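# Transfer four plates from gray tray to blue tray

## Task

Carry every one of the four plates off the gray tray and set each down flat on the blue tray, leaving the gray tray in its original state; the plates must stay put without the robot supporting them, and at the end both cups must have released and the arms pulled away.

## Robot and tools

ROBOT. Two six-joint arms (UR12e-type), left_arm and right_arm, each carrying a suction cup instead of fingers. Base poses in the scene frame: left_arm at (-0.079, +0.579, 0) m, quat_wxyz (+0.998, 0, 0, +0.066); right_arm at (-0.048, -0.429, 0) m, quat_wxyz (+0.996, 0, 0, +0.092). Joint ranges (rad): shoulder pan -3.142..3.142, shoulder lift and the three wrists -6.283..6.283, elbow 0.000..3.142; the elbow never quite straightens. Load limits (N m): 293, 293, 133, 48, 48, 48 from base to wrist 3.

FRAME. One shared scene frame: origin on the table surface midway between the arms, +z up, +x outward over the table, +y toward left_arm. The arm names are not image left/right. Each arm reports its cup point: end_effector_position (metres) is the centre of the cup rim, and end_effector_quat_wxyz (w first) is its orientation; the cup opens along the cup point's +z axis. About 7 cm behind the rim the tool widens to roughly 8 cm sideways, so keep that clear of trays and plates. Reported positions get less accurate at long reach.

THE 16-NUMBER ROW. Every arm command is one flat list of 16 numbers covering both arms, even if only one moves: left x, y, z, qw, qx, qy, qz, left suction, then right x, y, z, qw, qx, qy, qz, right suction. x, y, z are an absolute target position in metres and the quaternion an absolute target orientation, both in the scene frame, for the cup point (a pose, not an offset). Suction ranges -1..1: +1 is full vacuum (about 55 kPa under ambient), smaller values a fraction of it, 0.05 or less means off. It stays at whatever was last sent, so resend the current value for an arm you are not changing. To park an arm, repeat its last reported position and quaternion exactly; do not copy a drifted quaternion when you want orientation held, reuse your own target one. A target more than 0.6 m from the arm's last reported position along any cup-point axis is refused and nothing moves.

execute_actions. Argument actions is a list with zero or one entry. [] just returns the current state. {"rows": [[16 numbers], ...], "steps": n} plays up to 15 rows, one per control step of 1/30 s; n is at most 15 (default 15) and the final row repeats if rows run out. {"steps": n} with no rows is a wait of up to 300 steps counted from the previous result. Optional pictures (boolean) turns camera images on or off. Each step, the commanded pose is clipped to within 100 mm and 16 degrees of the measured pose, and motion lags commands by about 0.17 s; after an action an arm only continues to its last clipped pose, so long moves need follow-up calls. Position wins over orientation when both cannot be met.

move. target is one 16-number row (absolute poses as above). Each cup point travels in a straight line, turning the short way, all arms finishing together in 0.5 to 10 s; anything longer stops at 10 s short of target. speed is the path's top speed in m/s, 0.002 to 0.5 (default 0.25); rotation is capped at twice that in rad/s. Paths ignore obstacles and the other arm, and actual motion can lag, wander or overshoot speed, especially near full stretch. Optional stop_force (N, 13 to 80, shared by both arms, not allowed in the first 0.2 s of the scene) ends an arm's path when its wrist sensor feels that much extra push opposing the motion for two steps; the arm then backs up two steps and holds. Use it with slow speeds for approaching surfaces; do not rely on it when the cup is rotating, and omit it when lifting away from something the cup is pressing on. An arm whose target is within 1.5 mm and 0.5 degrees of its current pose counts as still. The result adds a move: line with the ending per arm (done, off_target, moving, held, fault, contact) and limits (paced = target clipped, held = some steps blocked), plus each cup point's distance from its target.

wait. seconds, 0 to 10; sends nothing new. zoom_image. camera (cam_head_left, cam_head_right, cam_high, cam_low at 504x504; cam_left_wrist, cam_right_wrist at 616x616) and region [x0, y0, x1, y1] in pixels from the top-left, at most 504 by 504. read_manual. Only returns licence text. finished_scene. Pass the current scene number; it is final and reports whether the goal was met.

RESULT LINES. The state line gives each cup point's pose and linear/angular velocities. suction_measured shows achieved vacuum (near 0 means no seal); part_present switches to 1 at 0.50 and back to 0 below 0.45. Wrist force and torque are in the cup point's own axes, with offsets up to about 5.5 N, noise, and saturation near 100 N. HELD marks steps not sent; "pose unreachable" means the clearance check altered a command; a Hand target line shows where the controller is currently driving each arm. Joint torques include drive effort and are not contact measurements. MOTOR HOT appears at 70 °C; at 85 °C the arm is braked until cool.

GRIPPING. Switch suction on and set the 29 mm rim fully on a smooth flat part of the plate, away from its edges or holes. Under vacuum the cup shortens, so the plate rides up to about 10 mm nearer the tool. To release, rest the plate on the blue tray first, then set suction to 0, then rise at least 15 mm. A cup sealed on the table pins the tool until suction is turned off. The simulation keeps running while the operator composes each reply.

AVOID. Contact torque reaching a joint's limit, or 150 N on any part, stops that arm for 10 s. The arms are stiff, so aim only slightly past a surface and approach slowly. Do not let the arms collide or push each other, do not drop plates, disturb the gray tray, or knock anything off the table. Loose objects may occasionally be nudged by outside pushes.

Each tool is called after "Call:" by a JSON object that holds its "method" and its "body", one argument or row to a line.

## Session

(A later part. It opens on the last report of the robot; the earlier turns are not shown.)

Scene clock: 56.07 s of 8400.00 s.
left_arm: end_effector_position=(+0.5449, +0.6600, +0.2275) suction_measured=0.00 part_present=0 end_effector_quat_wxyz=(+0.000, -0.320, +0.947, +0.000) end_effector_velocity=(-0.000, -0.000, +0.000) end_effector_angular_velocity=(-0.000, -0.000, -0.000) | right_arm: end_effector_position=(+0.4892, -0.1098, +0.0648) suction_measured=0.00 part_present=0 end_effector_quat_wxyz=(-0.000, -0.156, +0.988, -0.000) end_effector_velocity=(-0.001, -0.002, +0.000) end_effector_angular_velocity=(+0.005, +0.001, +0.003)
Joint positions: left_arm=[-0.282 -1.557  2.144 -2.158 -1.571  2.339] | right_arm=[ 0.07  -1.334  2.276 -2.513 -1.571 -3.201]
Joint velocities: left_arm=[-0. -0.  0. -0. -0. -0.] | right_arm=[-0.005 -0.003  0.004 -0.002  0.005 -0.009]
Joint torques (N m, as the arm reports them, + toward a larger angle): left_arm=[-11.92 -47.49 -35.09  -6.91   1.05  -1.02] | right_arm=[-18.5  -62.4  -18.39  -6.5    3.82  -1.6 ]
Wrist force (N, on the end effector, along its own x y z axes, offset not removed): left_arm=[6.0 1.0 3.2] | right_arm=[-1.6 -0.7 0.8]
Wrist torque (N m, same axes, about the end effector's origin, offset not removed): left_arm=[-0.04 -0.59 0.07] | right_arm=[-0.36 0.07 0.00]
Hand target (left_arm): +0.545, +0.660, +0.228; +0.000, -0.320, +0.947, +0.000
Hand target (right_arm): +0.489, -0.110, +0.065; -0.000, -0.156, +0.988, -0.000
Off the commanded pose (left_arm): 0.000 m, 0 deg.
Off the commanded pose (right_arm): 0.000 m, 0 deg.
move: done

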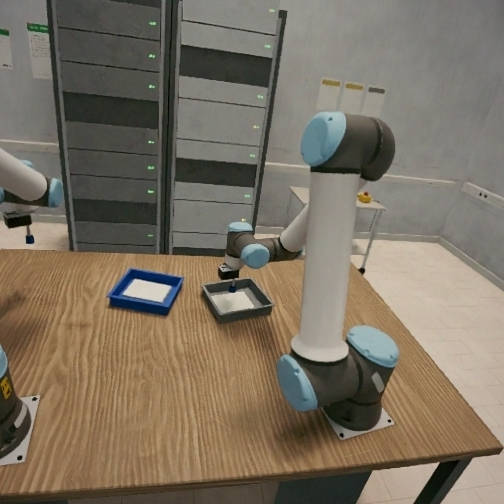

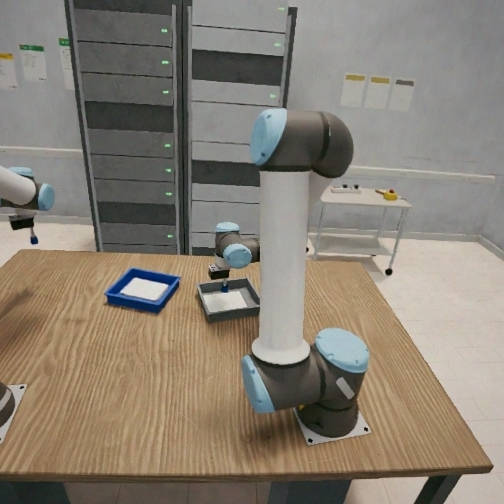

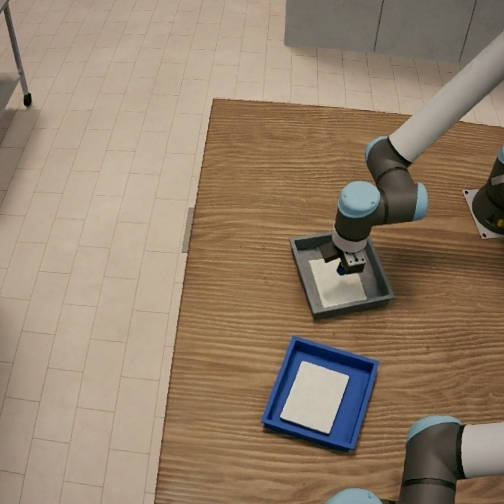

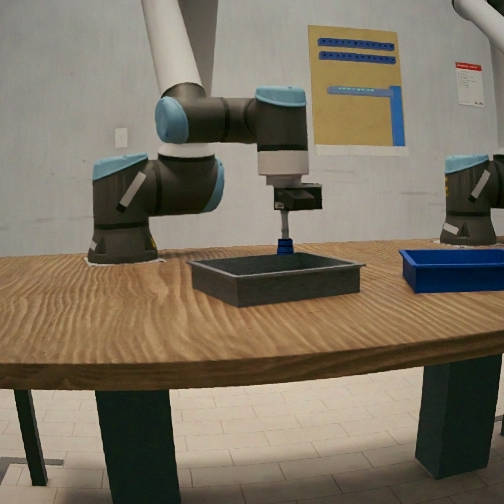

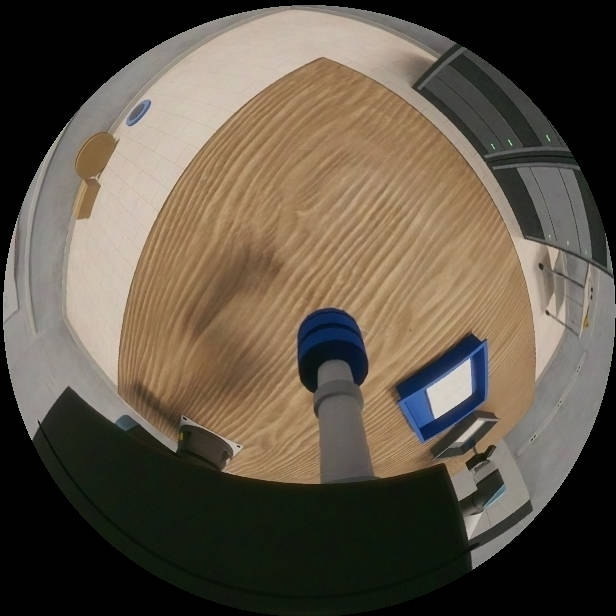

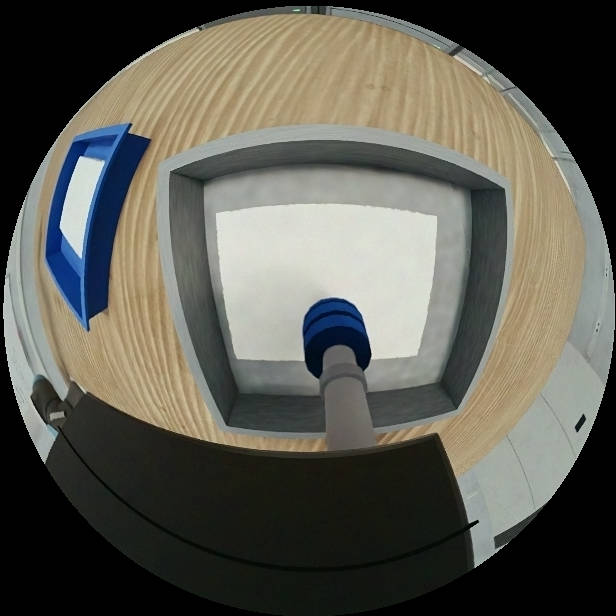

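Call:
{"method": "move", "body": {
  "target": [0.5449,0.66,0.2275,0,-0.32,0.947,0,0, 0.489,-0.108,0.004,0,-0.166,0.986,0,1],
  "speed": 0.12
}}

Call:
{"method": "move", "body": {
  "target": [0.5449,0.66,0.2275,0,-0.32,0.947,0,0, 0.490,-0.111,0.068,0,-0.166,0.986,0,1],
  "speed": 0.15
}}

Call:
{"method": "move", "body": {
  "target": [0.5449,0.66,0.2275,0,-0.32,0.947,0,0, 0.550,0.242,0.068,0,0.113,0.9936,0,1],
  "speed": 0.45
}}

Scene clock: 58.17 s of 8400.00 s.
left_arm: end_effector_position=(+0.5449, +0.6600, +0.2275) suction_measured=0.00 part_present=0 end_effector_quat_wxyz=(+0.000, -0.320, +0.947, +0.000) end_effector_velocity=(+0.000, +0.000, +0.000) end_effector_angular_velocity=(+0.000, -0.001, +0.000) | right_arm: end_effector_position=(+0.4890, -0.1080, +0.0043) suction_measured=0.60 part_present=1 end_effector_quat_wxyz=(-0.000, -0.166, +0.986, -0.000) end_effector_velocity=(-0.000, +0.001, -0.003) end_effector_angular_velocity=(+0.000, +0.000, +0.001)
Joint positions: left_arm=[-0.282 -1.557  2.144 -2.158 -1.571  2.339] | right_arm=[ 0.072 -1.222  2.298 -2.647 -1.571 -3.219]
Joint velocities: left_arm=[ 0.     0.    -0.    -0.001  0.001 -0.   ] | right_arm=[ 0.001  0.006  0.    -0.006  0.    -0.001]
Joint torques (N m, as the arm reports them, + toward a larger angle): left_arm=[-11.39 -47.98 -35.21  -7.01   1.6   -1.13] | right_arm=[ 16.   -35.95 -14.99  -6.53   4.03  -1.72]
Wrist force (N, on the end effector, along its own x y z axes, offset not removed): left_arm=[4.2 2.5 3.6] | right_arm=[0.7 -0.8 1.7]
Wrist torque (N m, same axes, about the end effector's origin, offset not removed): left_arm=[0.27 -0.32 0.09] | right_arm=[-0.42 -0.25 -0.02]
Hand target (left_arm): +0.545, +0.660, +0.227; +0.000, -0.320, +0.947, +0.000
Hand target (right_arm): +0.489, -0.108, +0.004; -0.000, -0.166, +0.986, +0.000
Off the commanded pose (left_arm): 0.000 m, 0 deg.
Off the commanded pose (right_arm): 0.000 m, 0 deg.
move: done

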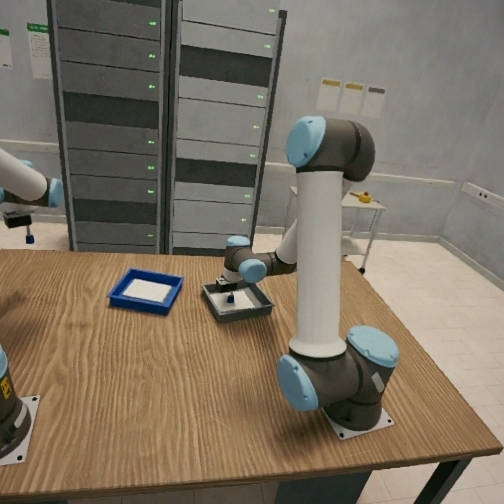

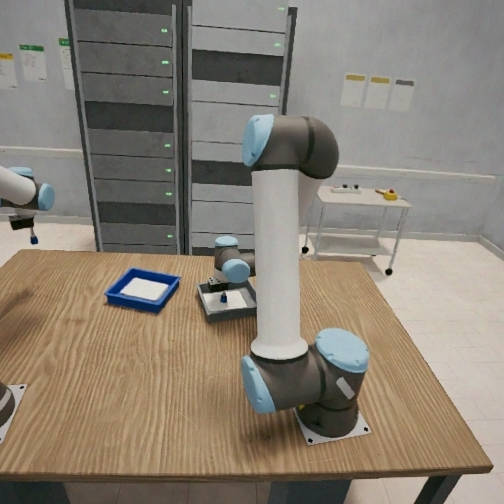

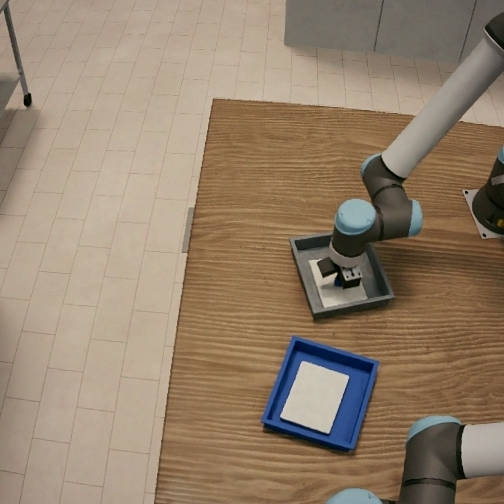

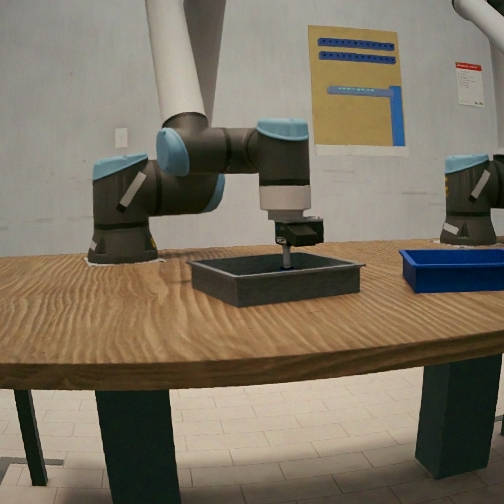

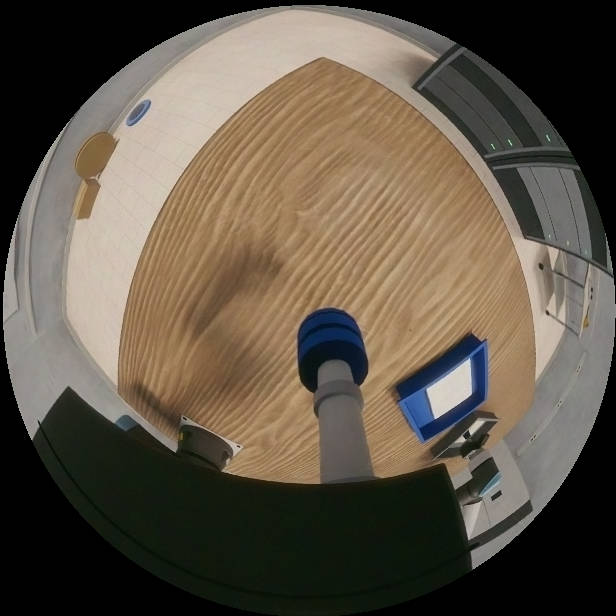

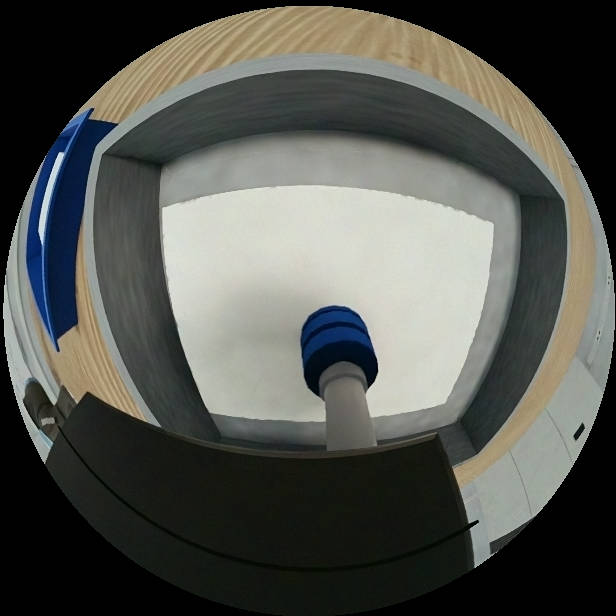

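Scene clock: 59.20 s of 8400.00 s.
left_arm: end_effector_position=(+0.5449, +0.6600, +0.2275) suction_measured=0.00 part_present=0 end_effector_quat_wxyz=(+0.000, -0.320, +0.947, +0.000) end_effector_velocity=(+0.000, -0.001, +0.000) end_effector_angular_velocity=(-0.002, +0.000, +0.000) | right_arm: end_effector_position=(+0.4899, -0.1110, +0.0677) suction_measured=0.98 part_present=1 end_effector_quat_wxyz=(+0.000, -0.166, +0.986, +0.000) end_effector_velocity=(-0.000, -0.000, +0.002) end_effector_angular_velocity=(-0.000, +0.001, +0.001)
Joint positions: left_arm=[-0.282 -1.557  2.144 -2.158 -1.571  2.339] | right_arm=[ 0.067 -1.339  2.275 -2.507 -1.571 -3.224]
Joint velocities: left_arm=[ 0.     0.    -0.     0.    -0.002 -0.   ] | right_arm=[-0.    -0.004 -0.001  0.007  0.    -0.001]
Joint torques (N m, as the arm reports them, + toward a larger angle): left_arm=[-10.89 -47.39 -34.67  -6.39   1.48  -1.68] | right_arm=[-19.78 -60.82 -36.7    0.08   3.07  -1.63]
Wrist force (N, on the end effector, along its own x y z axes, offset not removed): left_arm=[2.3 -0.4 3.4] | right_arm=[0.3 -1.4 0.4]
Wrist torque (N m, same axes, about the end effector's origin, offset not removed): left_arm=[-0.16 -0.06 0.08] | right_arm=[-0.43 -0.21 0.12]
Hand target (left_arm): +0.545, +0.660, +0.228; +0.000, -0.320, +0.947, +0.000
Hand target (right_arm): +0.490, -0.111, +0.068; +0.000, -0.166, +0.986, -0.000
Off the commanded pose (left_arm): 0.000 m, 0 deg.
Off the commanded pose (right_arm): 0.000 m, 0 deg.
move: done

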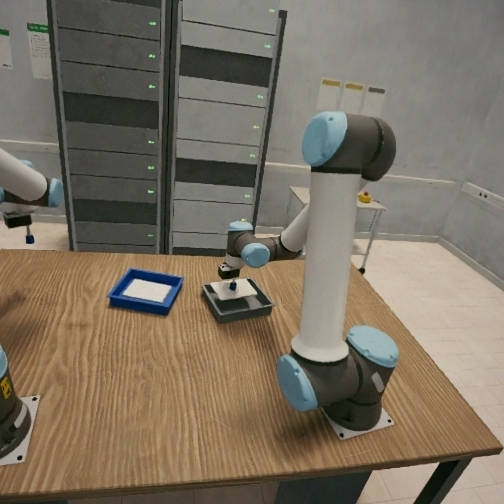

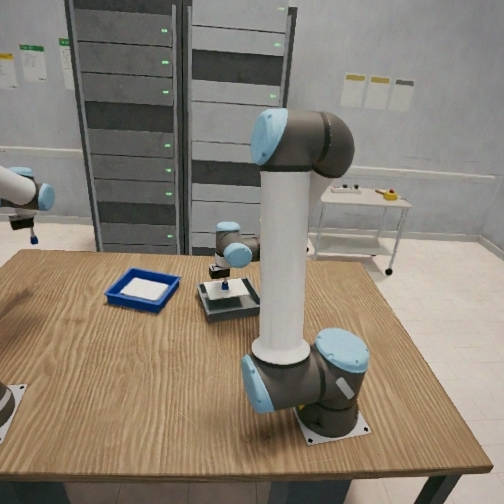

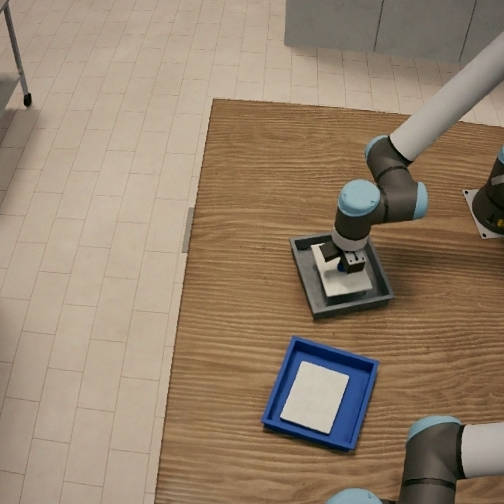

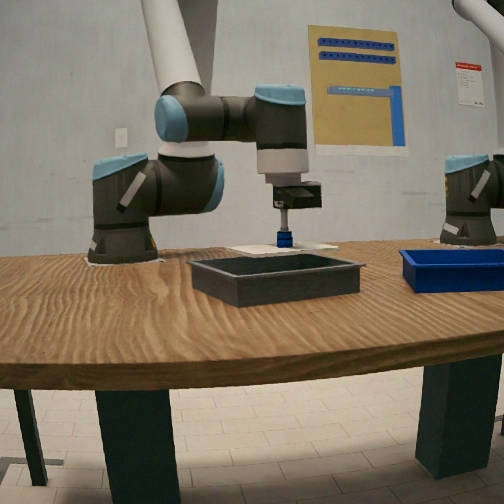

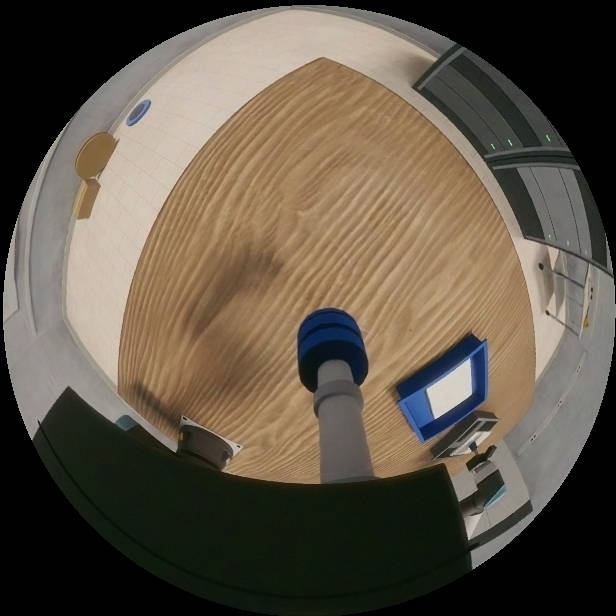

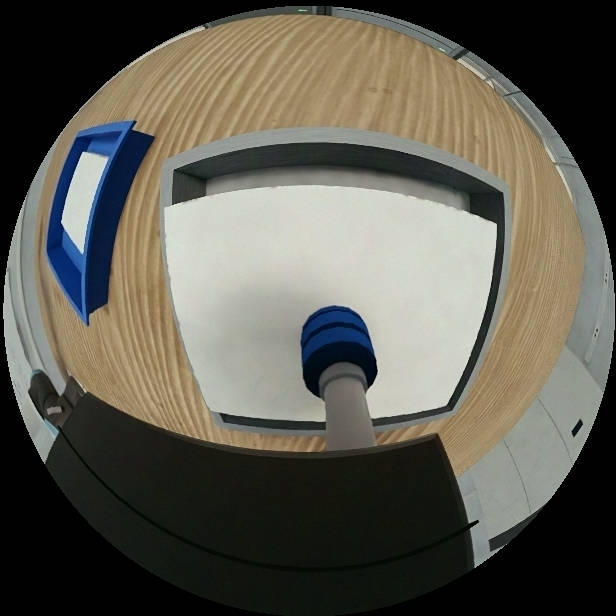

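Scene clock: 60.87 s of 8400.00 s.
left_arm: end_effector_position=(+0.5449, +0.6600, +0.2275) suction_measured=0.00 part_present=0 end_effector_quat_wxyz=(+0.000, -0.320, +0.947, +0.000) end_effector_velocity=(-0.001, +0.000, -0.001) end_effector_angular_velocity=(+0.001, +0.001, -0.000) | right_arm: end_effector_position=(+0.5497, +0.2419, +0.0682) suction_measured=1.00 part_present=1 end_effector_quat_wxyz=(+0.000, +0.113, +0.994, +0.000) end_effector_velocity=(+0.001, +0.002, -0.001) end_effector_angular_velocity=(-0.005, +0.003, -0.003)
Joint positions: left_arm=[-0.282 -1.557  2.144 -2.158 -1.571  2.339] | right_arm=[ 0.464 -0.997  1.72  -2.294 -1.571 -2.268]
Joint velocities: left_arm=[0.    0.    0.001 0.    0.001 0.   ] | right_arm=[ 0.002  0.004 -0.007  0.007 -0.002  0.005]
Joint torques (N m, as the arm reports them, + toward a larger angle): left_arm=[-12.25 -48.56 -35.22  -6.26   1.42  -1.49] | right_arm=[ 15.17 -65.21 -45.27  -0.27  -4.03   2.43]
Wrist force (N, on the end effector, along its own x y z axes, offset not removed): left_arm=[1.7 1.1 2.8] | right_arm=[1.8 -0.8 2.4]
Wrist torque (N m, same axes, about the end effector's origin, offset not removed): left_arm=[0.07 0.08 0.11] | right_arm=[-0.44 -0.44 -0.11]
Hand target (left_arm): +0.545, +0.660, +0.228; +0.000, -0.320, +0.947, +0.000
Hand target (right_arm): +0.550, +0.242, +0.068; +0.000, +0.113, +0.994, +0.000
Off the commanded pose (left_arm): 0.000 m, 0 deg.
Off the commanded pose (right_arm): 0.000 m, 0 deg.
move: done

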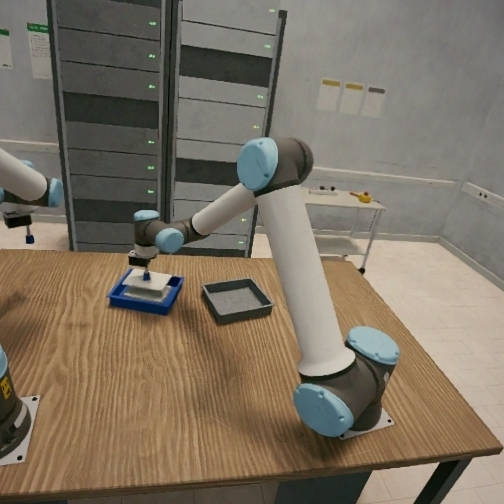

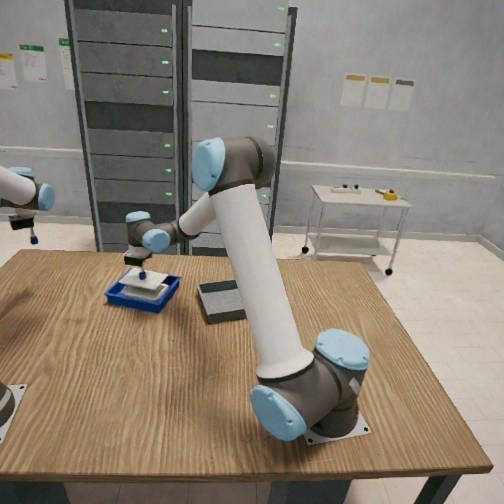

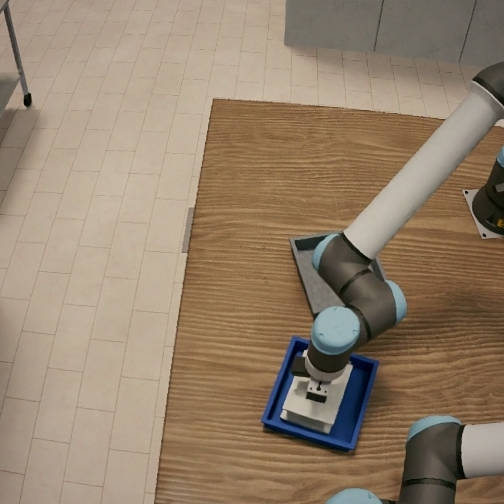

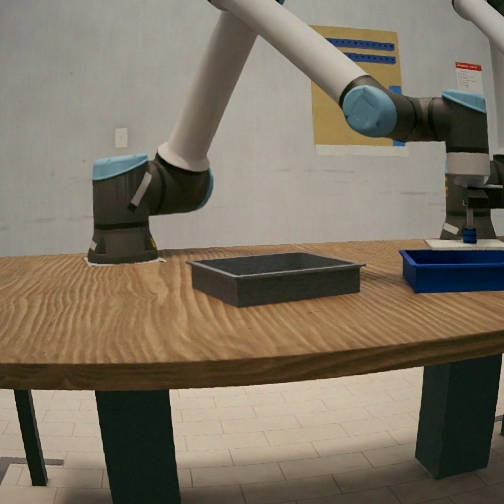

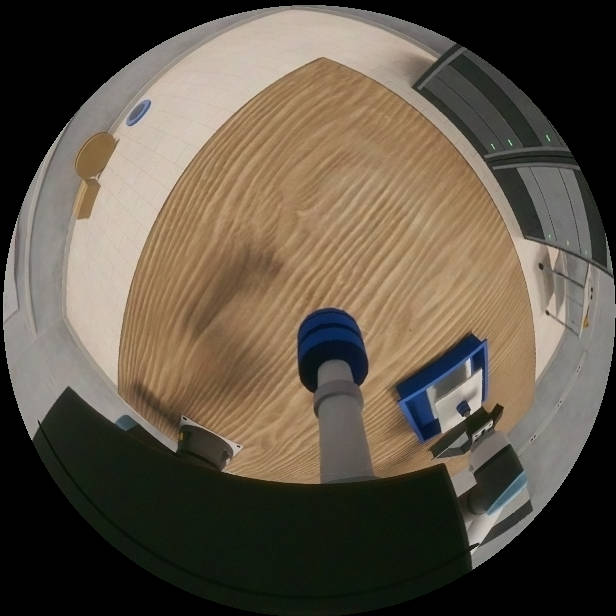

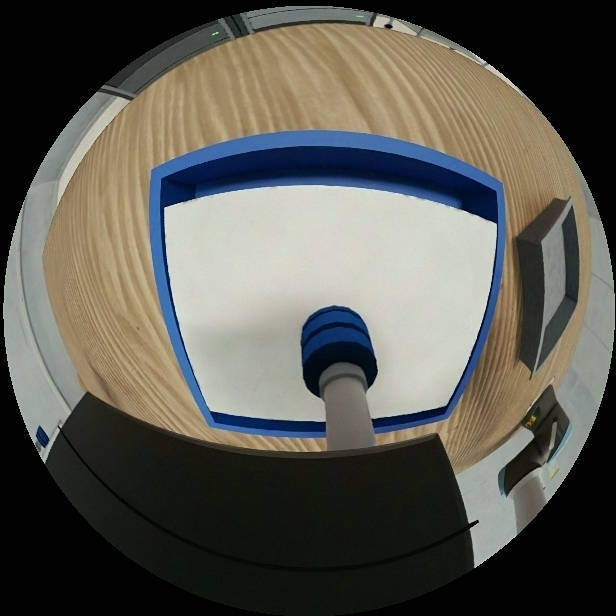

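Call:
{"method": "move", "body": {
  "target": [0.5449,0.66,0.2275,0,-0.32,0.947,0,0, 0.550,0.242,0.019,0,0.113,0.9936,0,1],
  "speed": 0.1,
  "stop_force": 20
}}

Call:
{"method": "move", "body": {
  "target": [0.5449,0.66,0.2275,0,-0.32,0.947,0,0, 0.540,0.215,0.25,0,0.113,0.9936,0,0],
  "speed": 0.35
}}

Scene clock: 62.73 s of 8400.00 s.
left_arm: end_effector_position=(+0.5449, +0.6600, +0.2275) suction_measured=0.00 part_present=0 end_effector_quat_wxyz=(+0.000, -0.320, +0.947, +0.000) end_effector_velocity=(+0.000, +0.000, +0.000) end_effector_angular_velocity=(-0.000, -0.001, +0.000) | right_arm: end_effector_position=(+0.5500, +0.2420, +0.0194) suction_measured=0.98 part_present=1 end_effector_quat_wxyz=(-0.000, +0.113, +0.994, -0.000) end_effector_velocity=(-0.000, -0.000, -0.004) end_effector_angular_velocity=(-0.001, +0.000, +0.001)
Joint positions: left_arm=[-0.282 -1.557  2.144 -2.158 -1.571  2.339] | right_arm=[ 0.464 -0.941  1.735 -2.365 -1.571 -2.267]
Joint velocities: left_arm=[ 0.     0.    -0.001  0.    -0.    -0.   ] | right_arm=[-0.     0.004  0.001 -0.005 -0.001 -0.001]
Joint torques (N m, as the arm reports them, + toward a larger angle): left_arm=[ -9.3  -48.98 -35.44  -6.4    0.58  -1.3 ] | right_arm=[-19.22 -66.94 -24.5   -6.97  -3.94  -1.59]
Wrist force (N, on the end effector, along its own x y z axes, offset not removed): left_arm=[2.3 2.0 2.2] | right_arm=[-0.7 -1.0 0.7]
Wrist torque (N m, same axes, about the end effector's origin, offset not removed): left_arm=[0.06 -0.02 0.08] | right_arm=[-0.50 -0.06 0.01]
Hand target (left_arm): +0.545, +0.660, +0.228; +0.000, -0.320, +0.947, +0.000
Hand target (right_arm): +0.550, +0.242, +0.019; -0.000, +0.113, +0.994, -0.000
Off the commanded pose (left_arm): 0.000 m, 0 deg.
Off the commanded pose (right_arm): 0.000 m, 0 deg.
move: done

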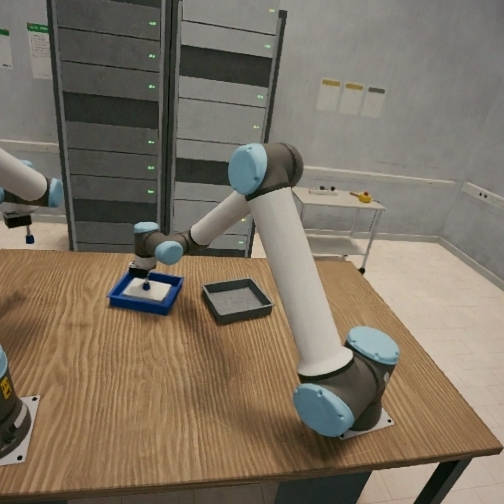

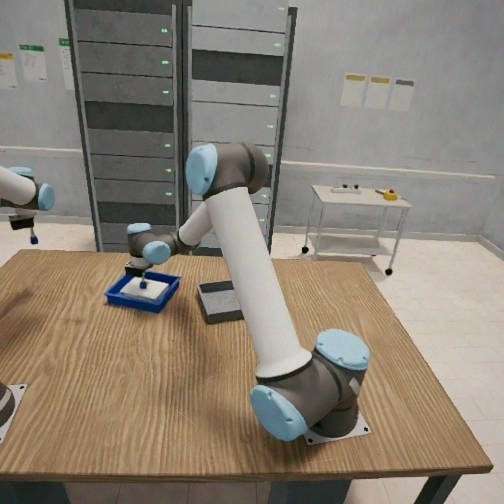

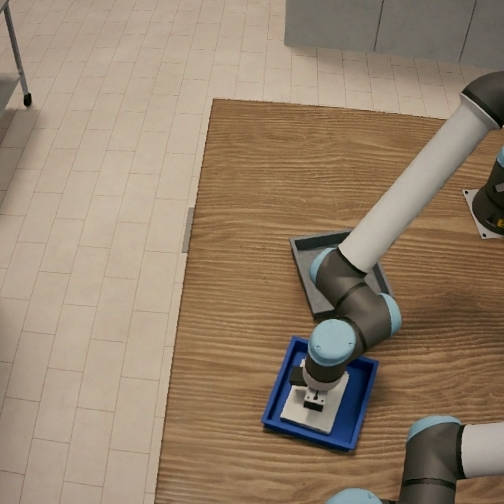

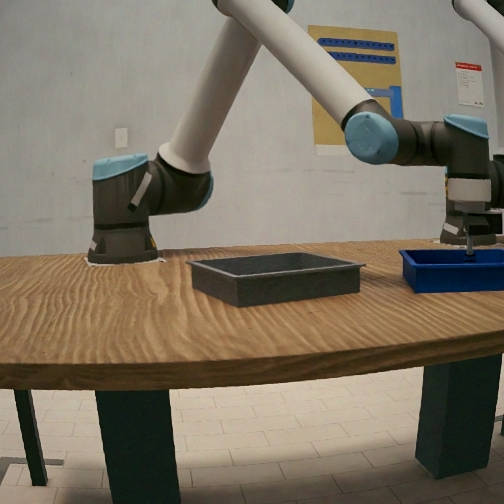

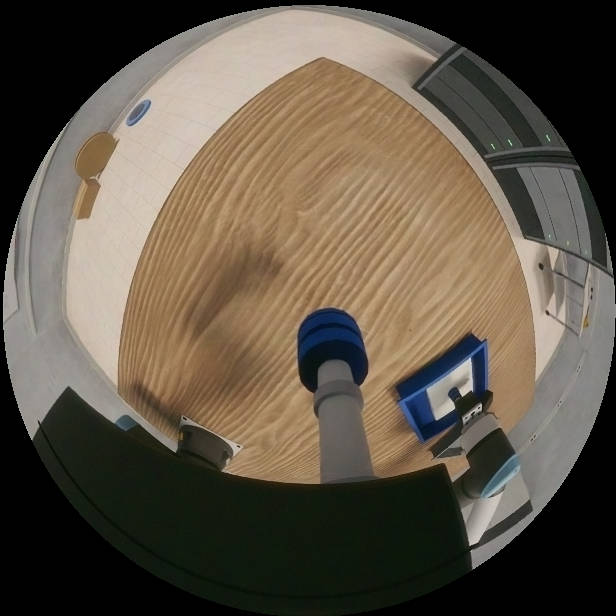

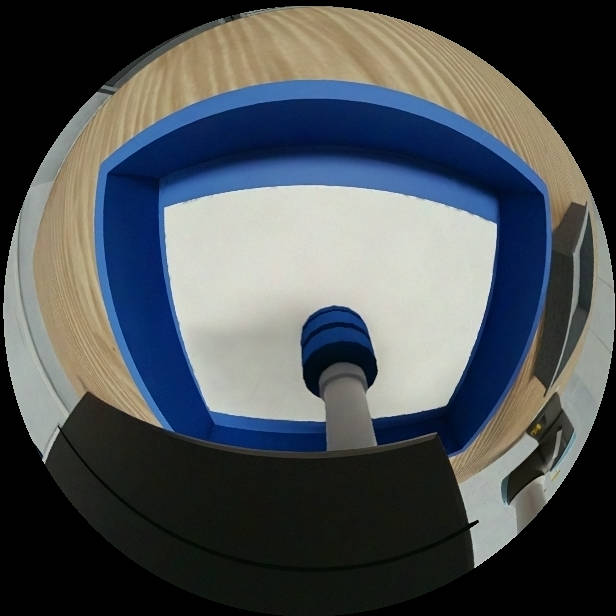

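Scene clock: 64.17 s of 8400.00 s.
left_arm: end_effector_position=(+0.5449, +0.6600, +0.2275) suction_measured=0.00 part_present=0 end_effector_quat_wxyz=(+0.000, -0.320, +0.947, +0.000) end_effector_velocity=(+0.000, -0.000, +0.000) end_effector_angular_velocity=(+0.000, -0.001, -0.000) | right_arm: end_effector_position=(+0.5399, +0.2149, +0.2497) suction_measured=0.00 part_present=0 end_effector_quat_wxyz=(+0.000, +0.113, +0.994, +0.000) end_effector_velocity=(+0.000, -0.000, +0.002) end_effector_angular_velocity=(-0.001, +0.001, +0.000)
Joint positions: left_arm=[-0.282 -1.557  2.144 -2.158 -1.571  2.339] | right_arm=[ 0.446 -1.201  1.659 -2.03  -1.571 -2.285]
Joint velocities: left_arm=[-0.     0.    -0.001 -0.     0.    -0.   ] | right_arm=[-0.001 -0.001 -0.002  0.005 -0.    -0.001]
Joint torques (N m, as the arm reports them, + toward a larger angle): left_arm=[ -8.89 -50.01 -34.47  -6.24   1.    -1.17] | right_arm=[-19.08 -87.25 -50.24  -0.06  -2.71  -1.67]
Wrist force (N, on the end effector, along its own x y z axes, offset not removed): left_arm=[4.2 -0.8 5.4] | right_arm=[-0.6 0.3 -1.6]
Wrist torque (N m, same axes, about the end effector's origin, offset not removed): left_arm=[-0.20 -0.28 0.12] | right_arm=[-0.15 -0.07 -0.07]
Hand target (left_arm): +0.545, +0.660, +0.228; +0.000, -0.320, +0.947, +0.000
Hand target (right_arm): +0.540, +0.215, +0.250; +0.000, +0.113, +0.994, -0.000
Off the commanded pose (left_arm): 0.000 m, 0 deg.
Off the commanded pose (right_arm): 0.000 m, 0 deg.
move: done

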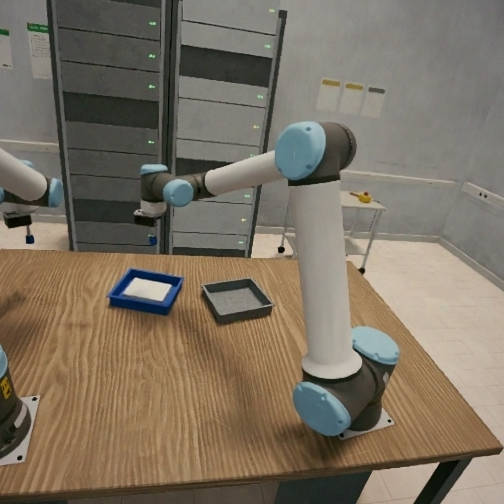

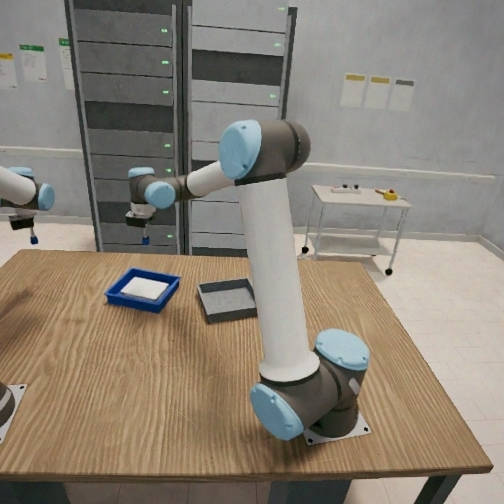

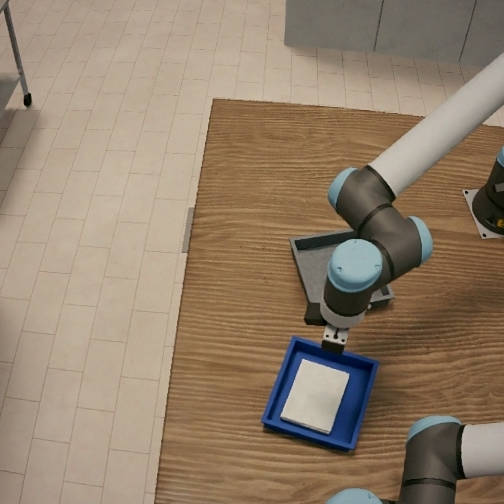

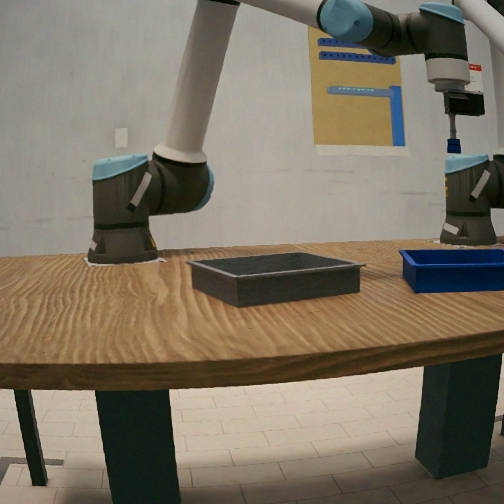

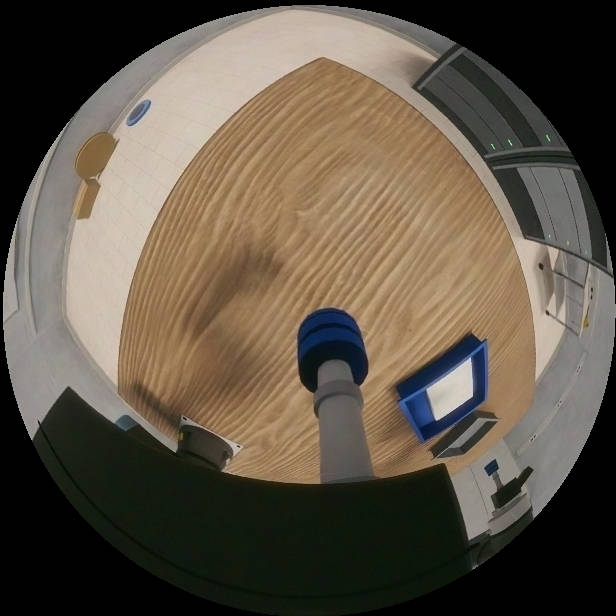

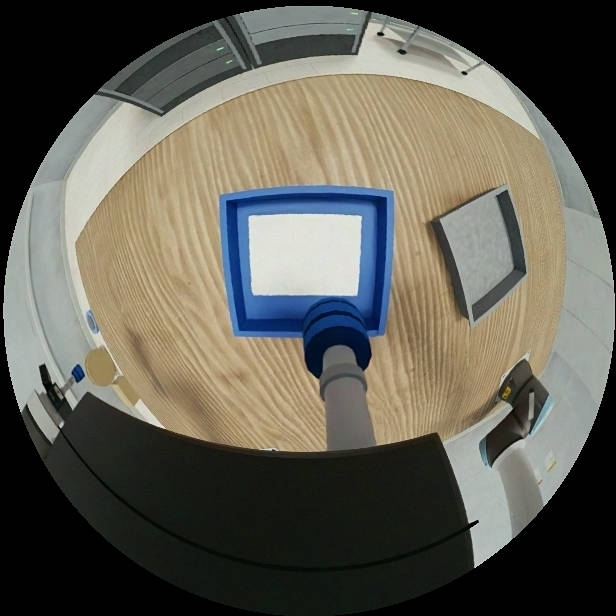

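Call:
{"method": "finished_scene", "body": {
  "scene": 1
}}

The scene is finished: the task was done.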